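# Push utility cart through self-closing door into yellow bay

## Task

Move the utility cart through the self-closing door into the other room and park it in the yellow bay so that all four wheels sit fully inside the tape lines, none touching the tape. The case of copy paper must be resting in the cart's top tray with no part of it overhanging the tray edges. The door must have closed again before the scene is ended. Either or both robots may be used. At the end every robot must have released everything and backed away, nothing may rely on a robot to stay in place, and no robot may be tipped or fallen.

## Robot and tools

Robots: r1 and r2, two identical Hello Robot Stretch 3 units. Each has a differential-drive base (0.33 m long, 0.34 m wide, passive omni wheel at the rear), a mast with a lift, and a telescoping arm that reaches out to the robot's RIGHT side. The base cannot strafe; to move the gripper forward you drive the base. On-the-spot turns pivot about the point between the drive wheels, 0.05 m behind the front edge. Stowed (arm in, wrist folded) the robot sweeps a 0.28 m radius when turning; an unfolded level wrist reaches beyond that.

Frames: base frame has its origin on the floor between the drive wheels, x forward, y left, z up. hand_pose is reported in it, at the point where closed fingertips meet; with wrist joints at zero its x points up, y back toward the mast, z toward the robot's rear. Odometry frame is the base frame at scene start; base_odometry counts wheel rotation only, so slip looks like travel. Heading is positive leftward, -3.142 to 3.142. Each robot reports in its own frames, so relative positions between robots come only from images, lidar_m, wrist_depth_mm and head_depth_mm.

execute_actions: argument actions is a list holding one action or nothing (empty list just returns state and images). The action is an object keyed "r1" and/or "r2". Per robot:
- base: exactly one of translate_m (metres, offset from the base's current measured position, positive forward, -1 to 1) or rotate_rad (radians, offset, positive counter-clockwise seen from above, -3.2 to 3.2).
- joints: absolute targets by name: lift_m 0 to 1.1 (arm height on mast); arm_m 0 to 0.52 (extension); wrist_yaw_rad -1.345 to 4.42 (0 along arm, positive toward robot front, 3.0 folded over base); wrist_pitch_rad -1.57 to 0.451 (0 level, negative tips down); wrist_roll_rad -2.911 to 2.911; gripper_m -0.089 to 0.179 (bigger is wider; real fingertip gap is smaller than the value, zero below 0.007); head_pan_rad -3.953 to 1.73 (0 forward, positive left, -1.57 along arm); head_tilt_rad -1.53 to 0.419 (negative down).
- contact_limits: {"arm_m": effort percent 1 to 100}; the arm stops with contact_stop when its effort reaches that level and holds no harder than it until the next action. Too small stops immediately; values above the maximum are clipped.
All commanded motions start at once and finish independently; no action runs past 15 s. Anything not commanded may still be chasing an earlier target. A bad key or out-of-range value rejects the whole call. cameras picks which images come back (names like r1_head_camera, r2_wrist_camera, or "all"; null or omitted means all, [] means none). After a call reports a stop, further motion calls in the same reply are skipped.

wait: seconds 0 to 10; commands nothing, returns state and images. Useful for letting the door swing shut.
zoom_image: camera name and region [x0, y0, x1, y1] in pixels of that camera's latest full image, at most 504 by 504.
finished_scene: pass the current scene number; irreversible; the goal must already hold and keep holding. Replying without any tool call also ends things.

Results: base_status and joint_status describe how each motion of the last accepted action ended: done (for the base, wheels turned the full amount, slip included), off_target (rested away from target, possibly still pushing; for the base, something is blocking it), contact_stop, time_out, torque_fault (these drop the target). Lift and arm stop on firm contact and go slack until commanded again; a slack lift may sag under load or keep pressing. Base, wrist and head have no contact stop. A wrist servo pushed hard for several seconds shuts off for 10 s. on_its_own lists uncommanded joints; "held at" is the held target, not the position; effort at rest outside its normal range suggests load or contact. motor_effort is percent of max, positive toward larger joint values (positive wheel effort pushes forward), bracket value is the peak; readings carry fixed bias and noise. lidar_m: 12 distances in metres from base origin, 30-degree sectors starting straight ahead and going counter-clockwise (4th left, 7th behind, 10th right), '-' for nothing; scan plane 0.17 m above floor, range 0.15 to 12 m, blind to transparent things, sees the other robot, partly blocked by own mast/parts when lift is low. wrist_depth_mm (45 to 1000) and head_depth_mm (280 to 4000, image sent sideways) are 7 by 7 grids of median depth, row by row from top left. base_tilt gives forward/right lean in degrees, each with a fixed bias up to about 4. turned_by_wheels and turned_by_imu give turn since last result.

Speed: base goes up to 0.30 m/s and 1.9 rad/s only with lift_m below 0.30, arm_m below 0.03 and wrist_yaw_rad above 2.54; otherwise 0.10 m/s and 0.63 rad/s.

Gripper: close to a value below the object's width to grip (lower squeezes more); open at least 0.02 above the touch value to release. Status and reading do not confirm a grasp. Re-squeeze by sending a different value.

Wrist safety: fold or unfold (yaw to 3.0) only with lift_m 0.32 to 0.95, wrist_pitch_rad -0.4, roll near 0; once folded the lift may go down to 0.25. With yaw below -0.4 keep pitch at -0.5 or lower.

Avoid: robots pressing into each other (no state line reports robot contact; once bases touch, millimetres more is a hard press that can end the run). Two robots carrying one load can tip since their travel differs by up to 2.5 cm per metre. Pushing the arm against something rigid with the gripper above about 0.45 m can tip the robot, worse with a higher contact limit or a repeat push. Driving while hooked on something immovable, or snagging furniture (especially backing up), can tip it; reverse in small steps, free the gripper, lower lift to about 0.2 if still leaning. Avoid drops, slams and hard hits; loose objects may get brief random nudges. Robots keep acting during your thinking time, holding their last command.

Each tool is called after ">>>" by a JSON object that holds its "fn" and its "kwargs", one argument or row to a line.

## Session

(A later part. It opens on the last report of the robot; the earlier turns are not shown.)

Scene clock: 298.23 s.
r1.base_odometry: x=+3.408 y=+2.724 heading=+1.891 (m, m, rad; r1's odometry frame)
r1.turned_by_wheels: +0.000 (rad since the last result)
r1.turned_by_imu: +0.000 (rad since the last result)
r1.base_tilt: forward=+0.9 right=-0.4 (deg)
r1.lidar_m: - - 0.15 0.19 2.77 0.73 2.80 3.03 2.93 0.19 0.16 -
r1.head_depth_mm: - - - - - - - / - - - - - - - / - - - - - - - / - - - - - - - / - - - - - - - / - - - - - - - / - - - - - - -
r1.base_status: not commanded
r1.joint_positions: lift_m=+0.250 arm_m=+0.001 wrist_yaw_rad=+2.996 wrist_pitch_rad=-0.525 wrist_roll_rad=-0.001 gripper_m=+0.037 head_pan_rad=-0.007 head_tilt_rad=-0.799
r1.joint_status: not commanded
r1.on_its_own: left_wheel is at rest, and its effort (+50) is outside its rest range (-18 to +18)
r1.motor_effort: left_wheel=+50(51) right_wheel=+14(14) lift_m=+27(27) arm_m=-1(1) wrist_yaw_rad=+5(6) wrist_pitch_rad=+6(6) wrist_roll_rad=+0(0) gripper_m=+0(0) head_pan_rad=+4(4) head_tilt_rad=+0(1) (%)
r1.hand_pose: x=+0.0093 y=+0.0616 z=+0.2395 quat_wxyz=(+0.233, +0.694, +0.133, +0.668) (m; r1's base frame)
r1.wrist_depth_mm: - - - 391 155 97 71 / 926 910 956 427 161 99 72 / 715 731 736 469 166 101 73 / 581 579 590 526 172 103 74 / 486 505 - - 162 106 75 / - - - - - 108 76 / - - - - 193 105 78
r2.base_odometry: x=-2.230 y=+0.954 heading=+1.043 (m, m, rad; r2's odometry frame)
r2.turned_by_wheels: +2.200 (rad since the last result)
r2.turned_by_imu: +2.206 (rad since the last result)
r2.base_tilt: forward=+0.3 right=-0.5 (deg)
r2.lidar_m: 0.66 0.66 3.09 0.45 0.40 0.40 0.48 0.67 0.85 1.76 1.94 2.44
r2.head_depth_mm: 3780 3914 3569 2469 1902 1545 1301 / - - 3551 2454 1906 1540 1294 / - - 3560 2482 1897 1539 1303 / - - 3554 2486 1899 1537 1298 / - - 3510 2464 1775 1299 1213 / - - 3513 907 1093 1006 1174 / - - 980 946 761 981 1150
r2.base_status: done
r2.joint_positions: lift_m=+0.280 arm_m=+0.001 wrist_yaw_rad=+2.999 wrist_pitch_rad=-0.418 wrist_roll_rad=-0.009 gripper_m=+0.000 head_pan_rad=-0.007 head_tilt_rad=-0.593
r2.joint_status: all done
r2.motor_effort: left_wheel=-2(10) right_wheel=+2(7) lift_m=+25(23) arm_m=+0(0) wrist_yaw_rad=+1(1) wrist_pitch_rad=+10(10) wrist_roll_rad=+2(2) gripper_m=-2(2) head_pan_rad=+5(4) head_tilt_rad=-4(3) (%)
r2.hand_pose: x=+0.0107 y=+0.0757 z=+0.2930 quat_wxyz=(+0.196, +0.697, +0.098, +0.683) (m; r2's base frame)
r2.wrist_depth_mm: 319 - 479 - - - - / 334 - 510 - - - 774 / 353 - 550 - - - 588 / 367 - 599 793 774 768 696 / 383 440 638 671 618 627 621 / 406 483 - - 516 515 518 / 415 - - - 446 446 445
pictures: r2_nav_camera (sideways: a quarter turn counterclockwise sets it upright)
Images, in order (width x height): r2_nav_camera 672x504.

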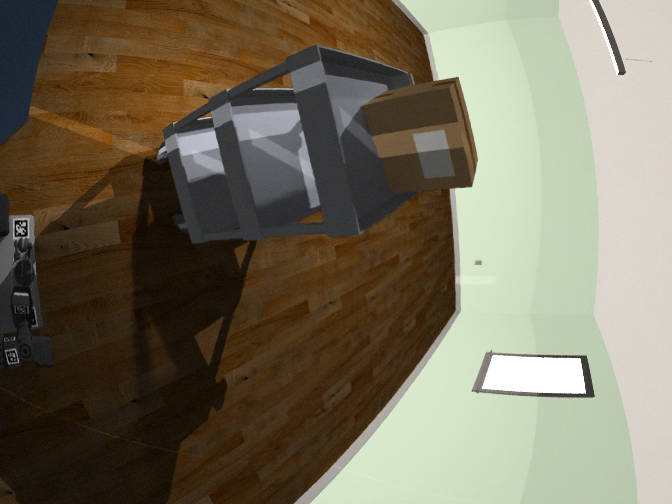

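Same loop round the right.

>>> {"fn": "execute_actions", "kwargs": {
  "actions": [
    {"r2":{"base":{"rotate_rad":-0.35}}}
  ],
  "cameras": []
}}

>>> {"fn": "execute_actions", "kwargs": {
  "actions": [
    {"r2":{"base":{"translate_m":1.0}}}
  ],
  "cameras": []
}}

>>> {"fn": "execute_actions", "kwargs": {
  "actions": [
    {"r2":{"base":{"rotate_rad":0.6}}}
  ],
  "cameras": []
}}

>>> {"fn": "execute_actions", "kwargs": {
  "actions": [
    {"r2":{"base":{"translate_m":1.0}}}
  ],
  "cameras": []
}}

>>> {"fn": "execute_actions", "kwargs": {
  "actions": [
    {"r2":{"base":{"rotate_rad":1.57}}}
  ],
  "cameras": []
}}

>>> {"fn": "execute_actions", "kwargs": {
  "actions": [
    {"r2":{"base":{"translate_m":0.7}}}
  ],
  "cameras": []
}}

>>> {"fn": "execute_actions", "kwargs": {
  "actions": [
    {"r2":{"base":{"rotate_rad":1.57}}}
  ],
  "cameras": ["r2_nav_camera"]
}}

Scene clock: 300.73 s.
r1.base_odometry: x=+3.408 y=+2.724 heading=+1.891 (m, m, rad; r1's odometry frame)
r1.turned_by_wheels: +0.000 (rad since the last result)
r1.turned_by_imu: +0.000 (rad since the last result)
r1.base_tilt: forward=+0.9 right=-0.4 (deg)
r1.lidar_m: - - 0.15 0.19 2.77 0.73 2.80 3.05 2.94 0.19 0.16 -
r1.head_depth_mm: - - - - - - - / - - - - - - - / - - - - - - - / - - - - - - - / - - - - - - - / - - - - - - - / - - - - - - -
r1.base_status: not commanded
r1.joint_positions: lift_m=+0.250 arm_m=+0.001 wrist_yaw_rad=+2.996 wrist_pitch_rad=-0.525 wrist_roll_rad=-0.001 gripper_m=+0.037 head_pan_rad=-0.007 head_tilt_rad=-0.799
r1.joint_status: not commanded
r1.on_its_own: left_wheel is at rest, and its effort (+51) is outside its rest range (-18 to +18)
r1.motor_effort: left_wheel=+51(50) right_wheel=+14(14) lift_m=+27(27) arm_m=-1(1) wrist_yaw_rad=+5(5) wrist_pitch_rad=+6(6) wrist_roll_rad=-1(0) gripper_m=+0(0) head_pan_rad=+4(4) head_tilt_rad=-1(0) (%)
r1.hand_pose: x=+0.0093 y=+0.0616 z=+0.2395 quat_wxyz=(+0.233, +0.694, +0.133, +0.668) (m; r1's base frame)
r1.wrist_depth_mm: - - - 391 156 97 71 / 942 915 956 427 160 99 72 / 723 730 734 467 166 101 73 / 583 584 591 521 173 103 74 / 490 505 - - 162 106 75 / - - - - - 108 76 / - - - - 193 105 78
r2.base_odometry: x=-2.230 y=+0.954 heading=+0.693 (m, m, rad; r2's odometry frame)
r2.turned_by_wheels: -0.350 (rad since the last result)
r2.turned_by_imu: -0.349 (rad since the last result)
r2.base_tilt: forward=+0.3 right=-0.4 (deg)
r2.lidar_m: 2.86 0.66 0.66 2.91 0.42 0.40 0.41 0.55 0.70 1.00 1.92 2.02
r2.head_depth_mm: 2249 2402 2584 2481 1888 1542 1292 / 2511 2678 2939 2485 1896 1544 1295 / 2875 3080 3259 2471 1911 1547 1302 / 3340 3573 3551 2427 1897 1538 1295 / 3944 - 3587 2479 1909 1555 1302 / - - 3500 2497 1891 1538 1302 / - - 3558 2501 1906 1551 1261
r2.base_status: done
r2.joint_positions: lift_m=+0.280 arm_m=+0.001 wrist_yaw_rad=+2.999 wrist_pitch_rad=-0.418 wrist_roll_rad=-0.009 gripper_m=+0.000 head_pan_rad=-0.007 head_tilt_rad=-0.593
r2.joint_status: not commanded
r2.motor_effort: left_wheel=+2(10) right_wheel=-2(7) lift_m=+25(25) arm_m=-1(0) wrist_yaw_rad=+1(1) wrist_pitch_rad=+10(10) wrist_roll_rad=+2(2) gripper_m=-2(2) head_pan_rad=+3(3) head_tilt_rad=-4(3) (%)
r2.hand_pose: x=+0.0107 y=+0.0757 z=+0.2930 quat_wxyz=(+0.196, +0.697, +0.098, +0.683) (m; r2's base frame)
r2.wrist_depth_mm: 358 - - - - - - / 375 - - - - 975 958 / 388 - - - 982 673 573 / 401 - 793 783 786 774 627 / 413 497 659 674 626 626 603 / 425 510 - - 523 520 519 / 423 - - - 445 441 437
pictures: none
No camera images: the call's "cameras" was empty. Leave "cameras" out to get every camera's image.

Scene clock: 305.77 s.
r1.base_odometry: x=+3.408 y=+2.724 heading=+1.891 (m, m, rad; r1's odometry frame)
r1.turned_by_wheels: +0.000 (rad since the last result)
r1.turned_by_imu: +0.000 (rad since the last result)
r1.base_tilt: forward=+0.9 right=-0.4 (deg)
r1.lidar_m: - - 0.15 0.19 2.76 0.73 2.80 3.02 2.94 0.19 0.16 -
r1.head_depth_mm: - - - - - - - / - - - - - - - / - - - - - - - / - - - - - - - / - - - - - - - / - - - - - - - / - - - - - - -
r1.base_status: not commanded
r1.joint_positions: lift_m=+0.250 arm_m=+0.001 wrist_yaw_rad=+2.996 wrist_pitch_rad=-0.525 wrist_roll_rad=-0.001 gripper_m=+0.037 head_pan_rad=-0.007 head_tilt_rad=-0.799
r1.joint_status: not commanded
r1.on_its_own: left_wheel is at rest, and its effort (+51) is outside its rest range (-18 to +18)
r1.motor_effort: left_wheel=+51(51) right_wheel=+15(14) lift_m=+27(27) arm_m=-1(1) wrist_yaw_rad=+5(6) wrist_pitch_rad=+6(6) wrist_roll_rad=+0(0) gripper_m=+0(0) head_pan_rad=+5(4) head_tilt_rad=+0(0) (%)
r1.hand_pose: x=+0.0093 y=+0.0616 z=+0.2395 quat_wxyz=(+0.233, +0.694, +0.133, +0.668) (m; r1's base frame)
r1.wrist_depth_mm: - - - 389 155 97 71 / 942 932 971 424 161 99 72 / 713 730 721 470 166 101 73 / 584 585 587 527 172 103 74 / 488 508 - - 162 105 75 / - - - - - 108 77 / - - - - 193 105 78
r2.base_odometry: x=-1.461 y=+1.593 heading=+0.693 (m, m, rad; r2's odometry frame)
r2.turned_by_wheels: +0.000 (rad since the last result)
r2.turned_by_imu: +0.003 (rad since the last result)
r2.base_tilt: forward=+0.3 right=-0.5 (deg)
r2.lidar_m: 2.17 4.24 4.43 0.50 0.46 0.47 1.32 1.55 1.64 1.50 1.46 1.54
r2.head_depth_mm: 1699 1806 1935 2090 1912 1536 1301 / 1906 2058 2190 2297 1907 1548 1306 / 2144 2338 2577 2482 1900 1544 1306 / 2491 2736 2980 2471 1909 1539 1294 / 2974 3305 3386 2488 1893 1534 1297 / 3606 - 3511 2443 1902 1548 1293 / 3767 - 3529 2475 1902 1542 1301
r2.base_status: done
r2.joint_positions: lift_m=+0.280 arm_m=+0.001 wrist_yaw_rad=+2.999 wrist_pitch_rad=-0.418 wrist_roll_rad=-0.009 gripper_m=+0.000 head_pan_rad=-0.007 head_tilt_rad=-0.594
r2.joint_status: not commanded
r2.motor_effort: left_wheel=+2(12) right_wheel=-2(5) lift_m=+24(25) arm_m=-1(1) wrist_yaw_rad=+1(1) wrist_pitch_rad=+10(10) wrist_roll_rad=+2(2) gripper_m=-2(2) head_pan_rad=+3(4) head_tilt_rad=-3(3) (%)
r2.hand_pose: x=+0.0106 y=+0.0757 z=+0.2929 quat_wxyz=(+0.196, +0.697, +0.098, +0.683) (m; r2's base frame)
r2.wrist_depth_mm: - - - - - - - / - - 930 - - - - / 700 - 638 977 - - - / 426 - 782 789 784 784 763 / 588 634 657 682 626 622 612 / 531 522 - - 518 519 511 / 467 - - - 444 445 441
pictures: none
No camera images: the call's "cameras" was empty. Leave "cameras" out to get every camera's image.

Scene clock: 307.27 s.
r1.base_odometry: x=+3.408 y=+2.724 heading=+1.891 (m, m, rad; r1's odometry frame)
r1.turned_by_wheels: +0.000 (rad since the last result)
r1.turned_by_imu: +0.000 (rad since the last result)
r1.base_tilt: forward=+0.9 right=-0.4 (deg)
r1.lidar_m: - - 0.15 0.19 2.77 0.73 2.80 3.02 2.94 0.19 0.16 -
r1.head_depth_mm: - - - - - - - / - - - - - - - / - - - - - - - / - - - - - - - / - - - - - - - / - - - - - - - / - - - - - - -
r1.base_status: not commanded
r1.joint_positions: lift_m=+0.250 arm_m=+0.001 wrist_yaw_rad=+2.996 wrist_pitch_rad=-0.525 wrist_roll_rad=-0.001 gripper_m=+0.037 head_pan_rad=-0.007 head_tilt_rad=-0.799
r1.joint_status: not commanded
r1.on_its_own: left_wheel is at rest, and its effort (+51) is outside its rest range (-18 to +18)
r1.motor_effort: left_wheel=+51(51) right_wheel=+14(14) lift_m=+27(27) arm_m=-1(1) wrist_yaw_rad=+5(5) wrist_pitch_rad=+6(6) wrist_roll_rad=-1(0) gripper_m=+0(0) head_pan_rad=+4(4) head_tilt_rad=+0(1) (%)
r1.hand_pose: x=+0.0093 y=+0.0616 z=+0.2395 quat_wxyz=(+0.233, +0.694, +0.133, +0.668) (m; r1's base frame)
r1.wrist_depth_mm: - - - 389 155 97 71 / 917 919 964 426 161 99 72 / 720 726 736 472 166 101 73 / 585 585 591 520 172 103 74 / 490 503 - - 162 106 75 / - - - - - 108 76 / - - - - 193 105 78
r2.base_odometry: x=-1.461 y=+1.593 heading=+1.293 (m, m, rad; r2's odometry frame)
r2.turned_by_wheels: +0.600 (rad since the last result)
r2.turned_by_imu: +0.601 (rad since the last result)
r2.base_tilt: forward=+0.3 right=-0.5 (deg)
r2.lidar_m: 4.25 4.18 0.49 0.46 0.47 1.34 1.56 1.68 1.48 1.46 1.58 2.38
r2.head_depth_mm: 3807 - 3573 2504 1921 1540 1301 / 3721 - 3500 2480 1899 1549 1307 / 3711 - 3509 2457 1890 1540 1304 / 3811 - 3523 2459 1895 1538 1300 / 3731 - 3494 2460 1902 1543 1300 / 3842 - 3522 2459 1898 1546 1293 / 3869 - 3570 2463 1888 1543 1297
r2.base_status: done
r2.joint_positions: lift_m=+0.280 arm_m=+0.001 wrist_yaw_rad=+2.999 wrist_pitch_rad=-0.418 wrist_roll_rad=-0.009 gripper_m=+0.000 head_pan_rad=-0.007 head_tilt_rad=-0.594
r2.joint_status: not commanded
r2.motor_effort: left_wheel=-2(9) right_wheel=+1(8) lift_m=+24(25) arm_m=+0(0) wrist_yaw_rad=+1(1) wrist_pitch_rad=+10(11) wrist_roll_rad=+2(2) gripper_m=-2(2) head_pan_rad=+3(4) head_tilt_rad=-3(3) (%)
r2.hand_pose: x=+0.0106 y=+0.0757 z=+0.2929 quat_wxyz=(+0.196, +0.697, +0.098, +0.683) (m; r2's base frame)
r2.wrist_depth_mm: - - - - - - - / - - 893 939 898 - - / - - 543 586 619 918 - / 817 - 713 789 772 780 775 / 637 636 654 676 621 630 611 / 533 530 - - 529 529 519 / 468 - - - 446 447 440
pictures: none
No camera images: the call's "cameras" was empty. Leave "cameras" out to get every camera's image.

Scene clock: 312.30 s.
r1.base_odometry: x=+3.408 y=+2.724 heading=+1.891 (m, m, rad; r1's odometry frame)
r1.turned_by_wheels: +0.000 (rad since the last result)
r1.turned_by_imu: +0.000 (rad since the last result)
r1.base_tilt: forward=+0.8 right=-0.4 (deg)
r1.lidar_m: - - 0.15 0.19 2.76 0.73 2.80 3.04 2.94 0.19 0.16 -
r1.head_depth_mm: - - - - - - - / - - - - - - - / - - - - - - - / - - - - - - - / - - - - - - - / - - - - - - - / - - - - - - -
r1.base_status: not commanded
r1.joint_positions: lift_m=+0.250 arm_m=+0.001 wrist_yaw_rad=+2.996 wrist_pitch_rad=-0.525 wrist_roll_rad=-0.001 gripper_m=+0.037 head_pan_rad=-0.007 head_tilt_rad=-0.799
r1.joint_status: not commanded
r1.on_its_own: left_wheel is at rest, and its effort (+51) is outside its rest range (-18 to +18)
r1.motor_effort: left_wheel=+51(51) right_wheel=+14(15) lift_m=+27(27) arm_m=-1(1) wrist_yaw_rad=+6(6) wrist_pitch_rad=+6(6) wrist_roll_rad=+0(0) gripper_m=-1(0) head_pan_rad=+4(4) head_tilt_rad=+0(0) (%)
r1.hand_pose: x=+0.0093 y=+0.0616 z=+0.2395 quat_wxyz=(+0.233, +0.694, +0.133, +0.668) (m; r1's base frame)
r1.wrist_depth_mm: - - - 388 155 97 71 / 949 914 962 428 160 99 72 / 716 729 729 469 166 101 73 / 583 588 587 525 172 103 74 / 488 511 - - 162 106 75 / - - - - - 108 76 / - - - - 193 105 78
r2.base_odometry: x=-1.186 y=+2.554 heading=+1.293 (m, m, rad; r2's odometry frame)
r2.turned_by_wheels: +0.000 (rad since the last result)
r2.turned_by_imu: +0.002 (rad since the last result)
r2.base_tilt: forward=+0.3 right=-0.5 (deg)
r2.lidar_m: 3.25 3.52 3.21 3.17 0.80 0.75 2.56 2.02 1.60 1.59 1.72 2.58
r2.head_depth_mm: 2828 3090 3317 2493 1910 1545 1298 / 2857 3097 3313 2469 1886 1542 1296 / 2860 3158 3335 2478 1892 1543 1304 / 2886 3166 3313 2473 1899 1545 1299 / 2852 3169 3381 2458 1898 1544 1298 / 2920 3229 3338 2469 1914 1543 1299 / 2915 3280 3401 2434 1903 1536 1287
r2.base_status: done
r2.joint_positions: lift_m=+0.280 arm_m=+0.001 wrist_yaw_rad=+2.999 wrist_pitch_rad=-0.418 wrist_roll_rad=-0.009 gripper_m=+0.000 head_pan_rad=-0.007 head_tilt_rad=-0.594
r2.joint_status: not commanded
r2.motor_effort: left_wheel=-2(7) right_wheel=+2(7) lift_m=+26(25) arm_m=+0(0) wrist_yaw_rad=+1(1) wrist_pitch_rad=+11(10) wrist_roll_rad=+2(2) gripper_m=-2(2) head_pan_rad=+5(4) head_tilt_rad=-3(3) (%)
r2.hand_pose: x=+0.0105 y=+0.0757 z=+0.2929 quat_wxyz=(+0.195, +0.697, +0.098, +0.683) (m; r2's base frame)
r2.wrist_depth_mm: - - - - - - - / - - - - - - - / - - - - - - - / 802 - 795 789 788 784 768 / 637 635 654 683 634 625 622 / 524 535 - - 515 522 519 / 467 - - - 447 445 439
pictures: none
No camera images: the call's "cameras" was empty. Leave "cameras" out to get every camera's image.

Scene clock: 314.40 s.
r1.base_odometry: x=+3.408 y=+2.724 heading=+1.891 (m, m, rad; r1's odometry frame)
r1.turned_by_wheels: +0.000 (rad since the last result)
r1.turned_by_imu: +0.000 (rad since the last result)
r1.base_tilt: forward=+0.9 right=-0.4 (deg)
r1.lidar_m: - - 0.15 0.19 2.76 0.73 2.80 3.03 2.94 0.19 0.16 -
r1.head_depth_mm: - - - - - - - / - - - - - - - / - - - - - - - / - - - - - - - / - - - - - - - / - - - - - - - / - - - - - - -
r1.base_status: not commanded
r1.joint_positions: lift_m=+0.250 arm_m=+0.001 wrist_yaw_rad=+2.996 wrist_pitch_rad=-0.525 wrist_roll_rad=-0.001 gripper_m=+0.037 head_pan_rad=-0.007 head_tilt_rad=-0.799
r1.joint_status: not commanded
r1.on_its_own: left_wheel is at rest, and its effort (+50) is outside its rest range (-18 to +18)
r1.motor_effort: left_wheel=+50(51) right_wheel=+14(14) lift_m=+27(27) arm_m=-1(1) wrist_yaw_rad=+5(6) wrist_pitch_rad=+6(6) wrist_roll_rad=+0(0) gripper_m=-1(0) head_pan_rad=+5(4) head_tilt_rad=-1(1) (%)
r1.hand_pose: x=+0.0093 y=+0.0616 z=+0.2395 quat_wxyz=(+0.233, +0.694, +0.133, +0.668) (m; r1's base frame)
r1.wrist_depth_mm: - - - 391 155 97 71 / 951 915 969 427 161 99 72 / 712 725 730 468 166 101 73 / 579 586 589 517 173 103 74 / 484 507 - - 163 105 75 / - - - - - 108 77 / - - - - 193 105 78
r2.base_odometry: x=-1.186 y=+2.554 heading=+2.862 (m, m, rad; r2's odometry frame)
r2.turned_by_wheels: +1.570 (rad since the last result)
r2.turned_by_imu: +1.568 (rad since the last result)
r2.base_tilt: forward=+0.4 right=-0.4 (deg)
r2.lidar_m: 3.17 0.80 0.75 2.55 2.02 1.60 1.59 1.71 2.57 3.26 3.52 3.21
r2.head_depth_mm: 2777 3028 3242 2459 1892 1547 1300 / 2757 3058 3273 2491 1905 1543 1291 / 2802 3072 3311 2484 1912 1547 1303 / 2761 3046 3349 2464 1910 1538 1295 / 2820 3099 3292 2481 1906 1550 1304 / 2812 3142 3361 2466 1901 1549 1293 / 2844 3135 3352 2467 1898 1537 1293
r2.base_status: done
r2.joint_positions: lift_m=+0.280 arm_m=+0.001 wrist_yaw_rad=+2.999 wrist_pitch_rad=-0.418 wrist_roll_rad=-0.009 gripper_m=+0.000 head_pan_rad=-0.007 head_tilt_rad=-0.594
r2.joint_status: not commanded
r2.motor_effort: left_wheel=-2(10) right_wheel=+1(9) lift_m=+24(24) arm_m=-1(1) wrist_yaw_rad=+1(1) wrist_pitch_rad=+10(10) wrist_roll_rad=+2(2) gripper_m=-2(2) head_pan_rad=+4(4) head_tilt_rad=-3(4) (%)
r2.hand_pose: x=+0.0105 y=+0.0757 z=+0.2929 quat_wxyz=(+0.195, +0.697, +0.098, +0.683) (m; r2's base frame)
r2.wrist_depth_mm: - - - - - - - / - - - - - 776 772 / - - - - - 810 952 / 789 - 796 793 780 764 786 / 647 639 653 689 633 623 631 / 532 528 - - 519 521 514 / 466 - - - 447 448 445
pictures: none
No camera images: the call's "cameras" was empty. Leave "cameras" out to get every camera's image.

Scene clock: 318.37 s.
r1.base_odometry: x=+3.408 y=+2.724 heading=+1.891 (m, m, rad; r1's odometry frame)
r1.turned_by_wheels: +0.000 (rad since the last result)
r1.turned_by_imu: +0.000 (rad since the last result)
r1.base_tilt: forward=+0.9 right=-0.4 (deg)
r1.lidar_m: - - 0.15 0.19 2.77 0.73 2.81 3.03 2.93 0.19 0.16 -
r1.head_depth_mm: - - - - - - - / - - - - - - - / - - - - - - - / - - - - - - - / - - - - - - - / - - - - - - - / - - - - - - -
r1.base_status: not commanded
r1.joint_positions: lift_m=+0.250 arm_m=+0.001 wrist_yaw_rad=+2.996 wrist_pitch_rad=-0.525 wrist_roll_rad=-0.001 gripper_m=+0.037 head_pan_rad=-0.007 head_tilt_rad=-0.799
r1.joint_status: not commanded
r1.on_its_own: left_wheel is at rest, and its effort (+51) is outside its rest range (-18 to +18)
r1.motor_effort: left_wheel=+51(50) right_wheel=+15(14) lift_m=+27(27) arm_m=-1(1) wrist_yaw_rad=+6(5) wrist_pitch_rad=+6(6) wrist_roll_rad=+0(1) gripper_m=+0(0) head_pan_rad=+5(4) head_tilt_rad=+0(1) (%)
r1.hand_pose: x=+0.0093 y=+0.0616 z=+0.2395 quat_wxyz=(+0.233, +0.694, +0.133, +0.668) (m; r1's base frame)
r1.wrist_depth_mm: - - - 390 155 97 71 / 943 909 961 429 160 99 72 / 724 721 731 470 166 101 73 / 583 578 583 521 173 103 74 / 488 505 - - 162 106 75 / - - - - - 108 76 / - - - - 193 105 78
r2.base_odometry: x=-1.859 y=+2.747 heading=+2.862 (m, m, rad; r2's odometry frame)
r2.turned_by_wheels: +0.000 (rad since the last result)
r2.turned_by_imu: +0.002 (rad since the last result)
r2.base_tilt: forward=+0.4 right=-0.4 (deg)
r2.lidar_m: 2.48 2.68 0.60 0.57 0.58 2.30 2.28 2.46 3.36 3.34 3.14 2.51
r2.head_depth_mm: 2143 2330 2583 2493 1897 1547 1293 / 2141 2341 2580 2494 1899 1544 1298 / 2167 2355 2628 2470 1924 1532 1299 / 2162 2359 2633 2474 1922 1552 1306 / 2178 2409 2659 2449 1913 1536 1298 / 2200 2412 2653 2492 1903 1537 1296 / 2206 2429 2699 2470 1907 1544 1297
r2.base_status: done
r2.joint_positions: lift_m=+0.280 arm_m=+0.001 wrist_yaw_rad=+2.999 wrist_pitch_rad=-0.418 wrist_roll_rad=-0.009 gripper_m=+0.000 head_pan_rad=-0.007 head_tilt_rad=-0.594
r2.joint_status: not commanded
r2.motor_effort: left_wheel=-2(7) right_wheel=+1(8) lift_m=+25(25) arm_m=-1(1) wrist_yaw_rad=+1(1) wrist_pitch_rad=+10(10) wrist_roll_rad=+2(2) gripper_m=-2(2) head_pan_rad=+3(3) head_tilt_rad=-3(3) (%)
r2.hand_pose: x=+0.0105 y=+0.0757 z=+0.2929 quat_wxyz=(+0.195, +0.697, +0.098, +0.683) (m; r2's base frame)
r2.wrist_depth_mm: - - - - - - - / - - - 898 - - - / - - 638 696 969 - - / 801 - 746 763 769 777 765 / 639 636 657 694 616 610 627 / 526 530 - - 514 519 519 / 464 - - - 449 442 446
pictures: none
No camera images: the call's "cameras" was empty. Leave "cameras" out to get every camera's image.

Scene clock: 320.57 s.
r1.base_odometry: x=+3.408 y=+2.724 heading=+1.891 (m, m, rad; r1's odometry frame)
r1.turned_by_wheels: +0.000 (rad since the last result)
r1.turned_by_imu: +0.000 (rad since the last result)
r1.base_tilt: forward=+0.9 right=-0.4 (deg)
r1.lidar_m: - - 0.15 0.19 2.77 0.73 2.80 3.00 2.94 0.19 0.16 -
r1.head_depth_mm: - - - - - - - / - - - - - - - / - - - - - - - / - - - - - - - / - - - - - - - / - - - - - - - / - - - - - - -
r1.base_status: not commanded
r1.joint_positions: lift_m=+0.250 arm_m=+0.001 wrist_yaw_rad=+2.996 wrist_pitch_rad=-0.525 wrist_roll_rad=-0.001 gripper_m=+0.037 head_pan_rad=-0.007 head_tilt_rad=-0.799
r1.joint_status: not commanded
r1.on_its_own: left_wheel is at rest, and its effort (+50) is outside its rest range (-18 to +18)
r1.motor_effort: left_wheel=+50(50) right_wheel=+14(14) lift_m=+27(27) arm_m=-1(1) wrist_yaw_rad=+5(6) wrist_pitch_rad=+6(6) wrist_roll_rad=+0(0) gripper_m=+0(0) head_pan_rad=+4(4) head_tilt_rad=+0(0) (%)
r1.hand_pose: x=+0.0093 y=+0.0616 z=+0.2395 quat_wxyz=(+0.233, +0.694, +0.133, +0.668) (m; r1's base frame)
r1.wrist_depth_mm: - - - 389 156 97 71 / 931 919 952 427 161 99 72 / 714 733 733 470 166 101 73 / 582 583 583 529 172 103 74 / 491 510 - - 162 106 75 / - - - - - 108 76 / - - - - 193 105 78
r2.base_odometry: x=-1.859 y=+2.747 heading=-1.851 (m, m, rad; r2's odometry frame)
r2.turned_by_wheels: +1.570 (rad since the last result)
r2.turned_by_imu: +1.568 (rad since the last result)
r2.base_tilt: forward=+0.4 right=-0.4 (deg)
r2.lidar_m: 0.57 0.58 2.32 2.28 2.46 3.38 3.33 3.15 2.51 2.48 2.67 0.60
r2.head_depth_mm: 2214 2377 2586 2491 1736 1538 1298 / - - 3316 872 704 911 1211 / 1602 1715 671 731 727 976 1144 / 1895 2043 638 693 688 975 1121 / 2144 2328 622 657 681 974 1119 / 2199 2406 595 625 667 982 993 / 2190 2407 723 852 661 940 1296
r2.base_status: done
r2.joint_positions: lift_m=+0.280 arm_m=+0.001 wrist_yaw_rad=+2.999 wrist_pitch_rad=-0.418 wrist_roll_rad=-0.009 gripper_m=+0.000 head_pan_rad=-0.007 head_tilt_rad=-0.594
r2.joint_status: not commanded
r2.motor_effort: left_wheel=-2(11) right_wheel=+1(8) lift_m=+25(25) arm_m=-1(1) wrist_yaw_rad=+1(1) wrist_pitch_rad=+10(10) wrist_roll_rad=+2(2) gripper_m=-2(2) head_pan_rad=+5(3) head_tilt_rad=-4(3) (%)
r2.hand_pose: x=+0.0105 y=+0.0757 z=+0.2929 quat_wxyz=(+0.195, +0.697, +0.098, +0.683) (m; r2's base frame)
r2.wrist_depth_mm: - - - - - - - / - - - - - - - / - - - - - - - / 811 - 797 782 788 781 778 / 638 631 663 681 635 625 624 / 536 524 - - 526 519 519 / 467 - - - 446 446 444
pictures: r2_nav_camera (sideways: a quarter turn counterclockwise sets it upright)
Images, in order (width x height): r2_nav_camera 672x504.

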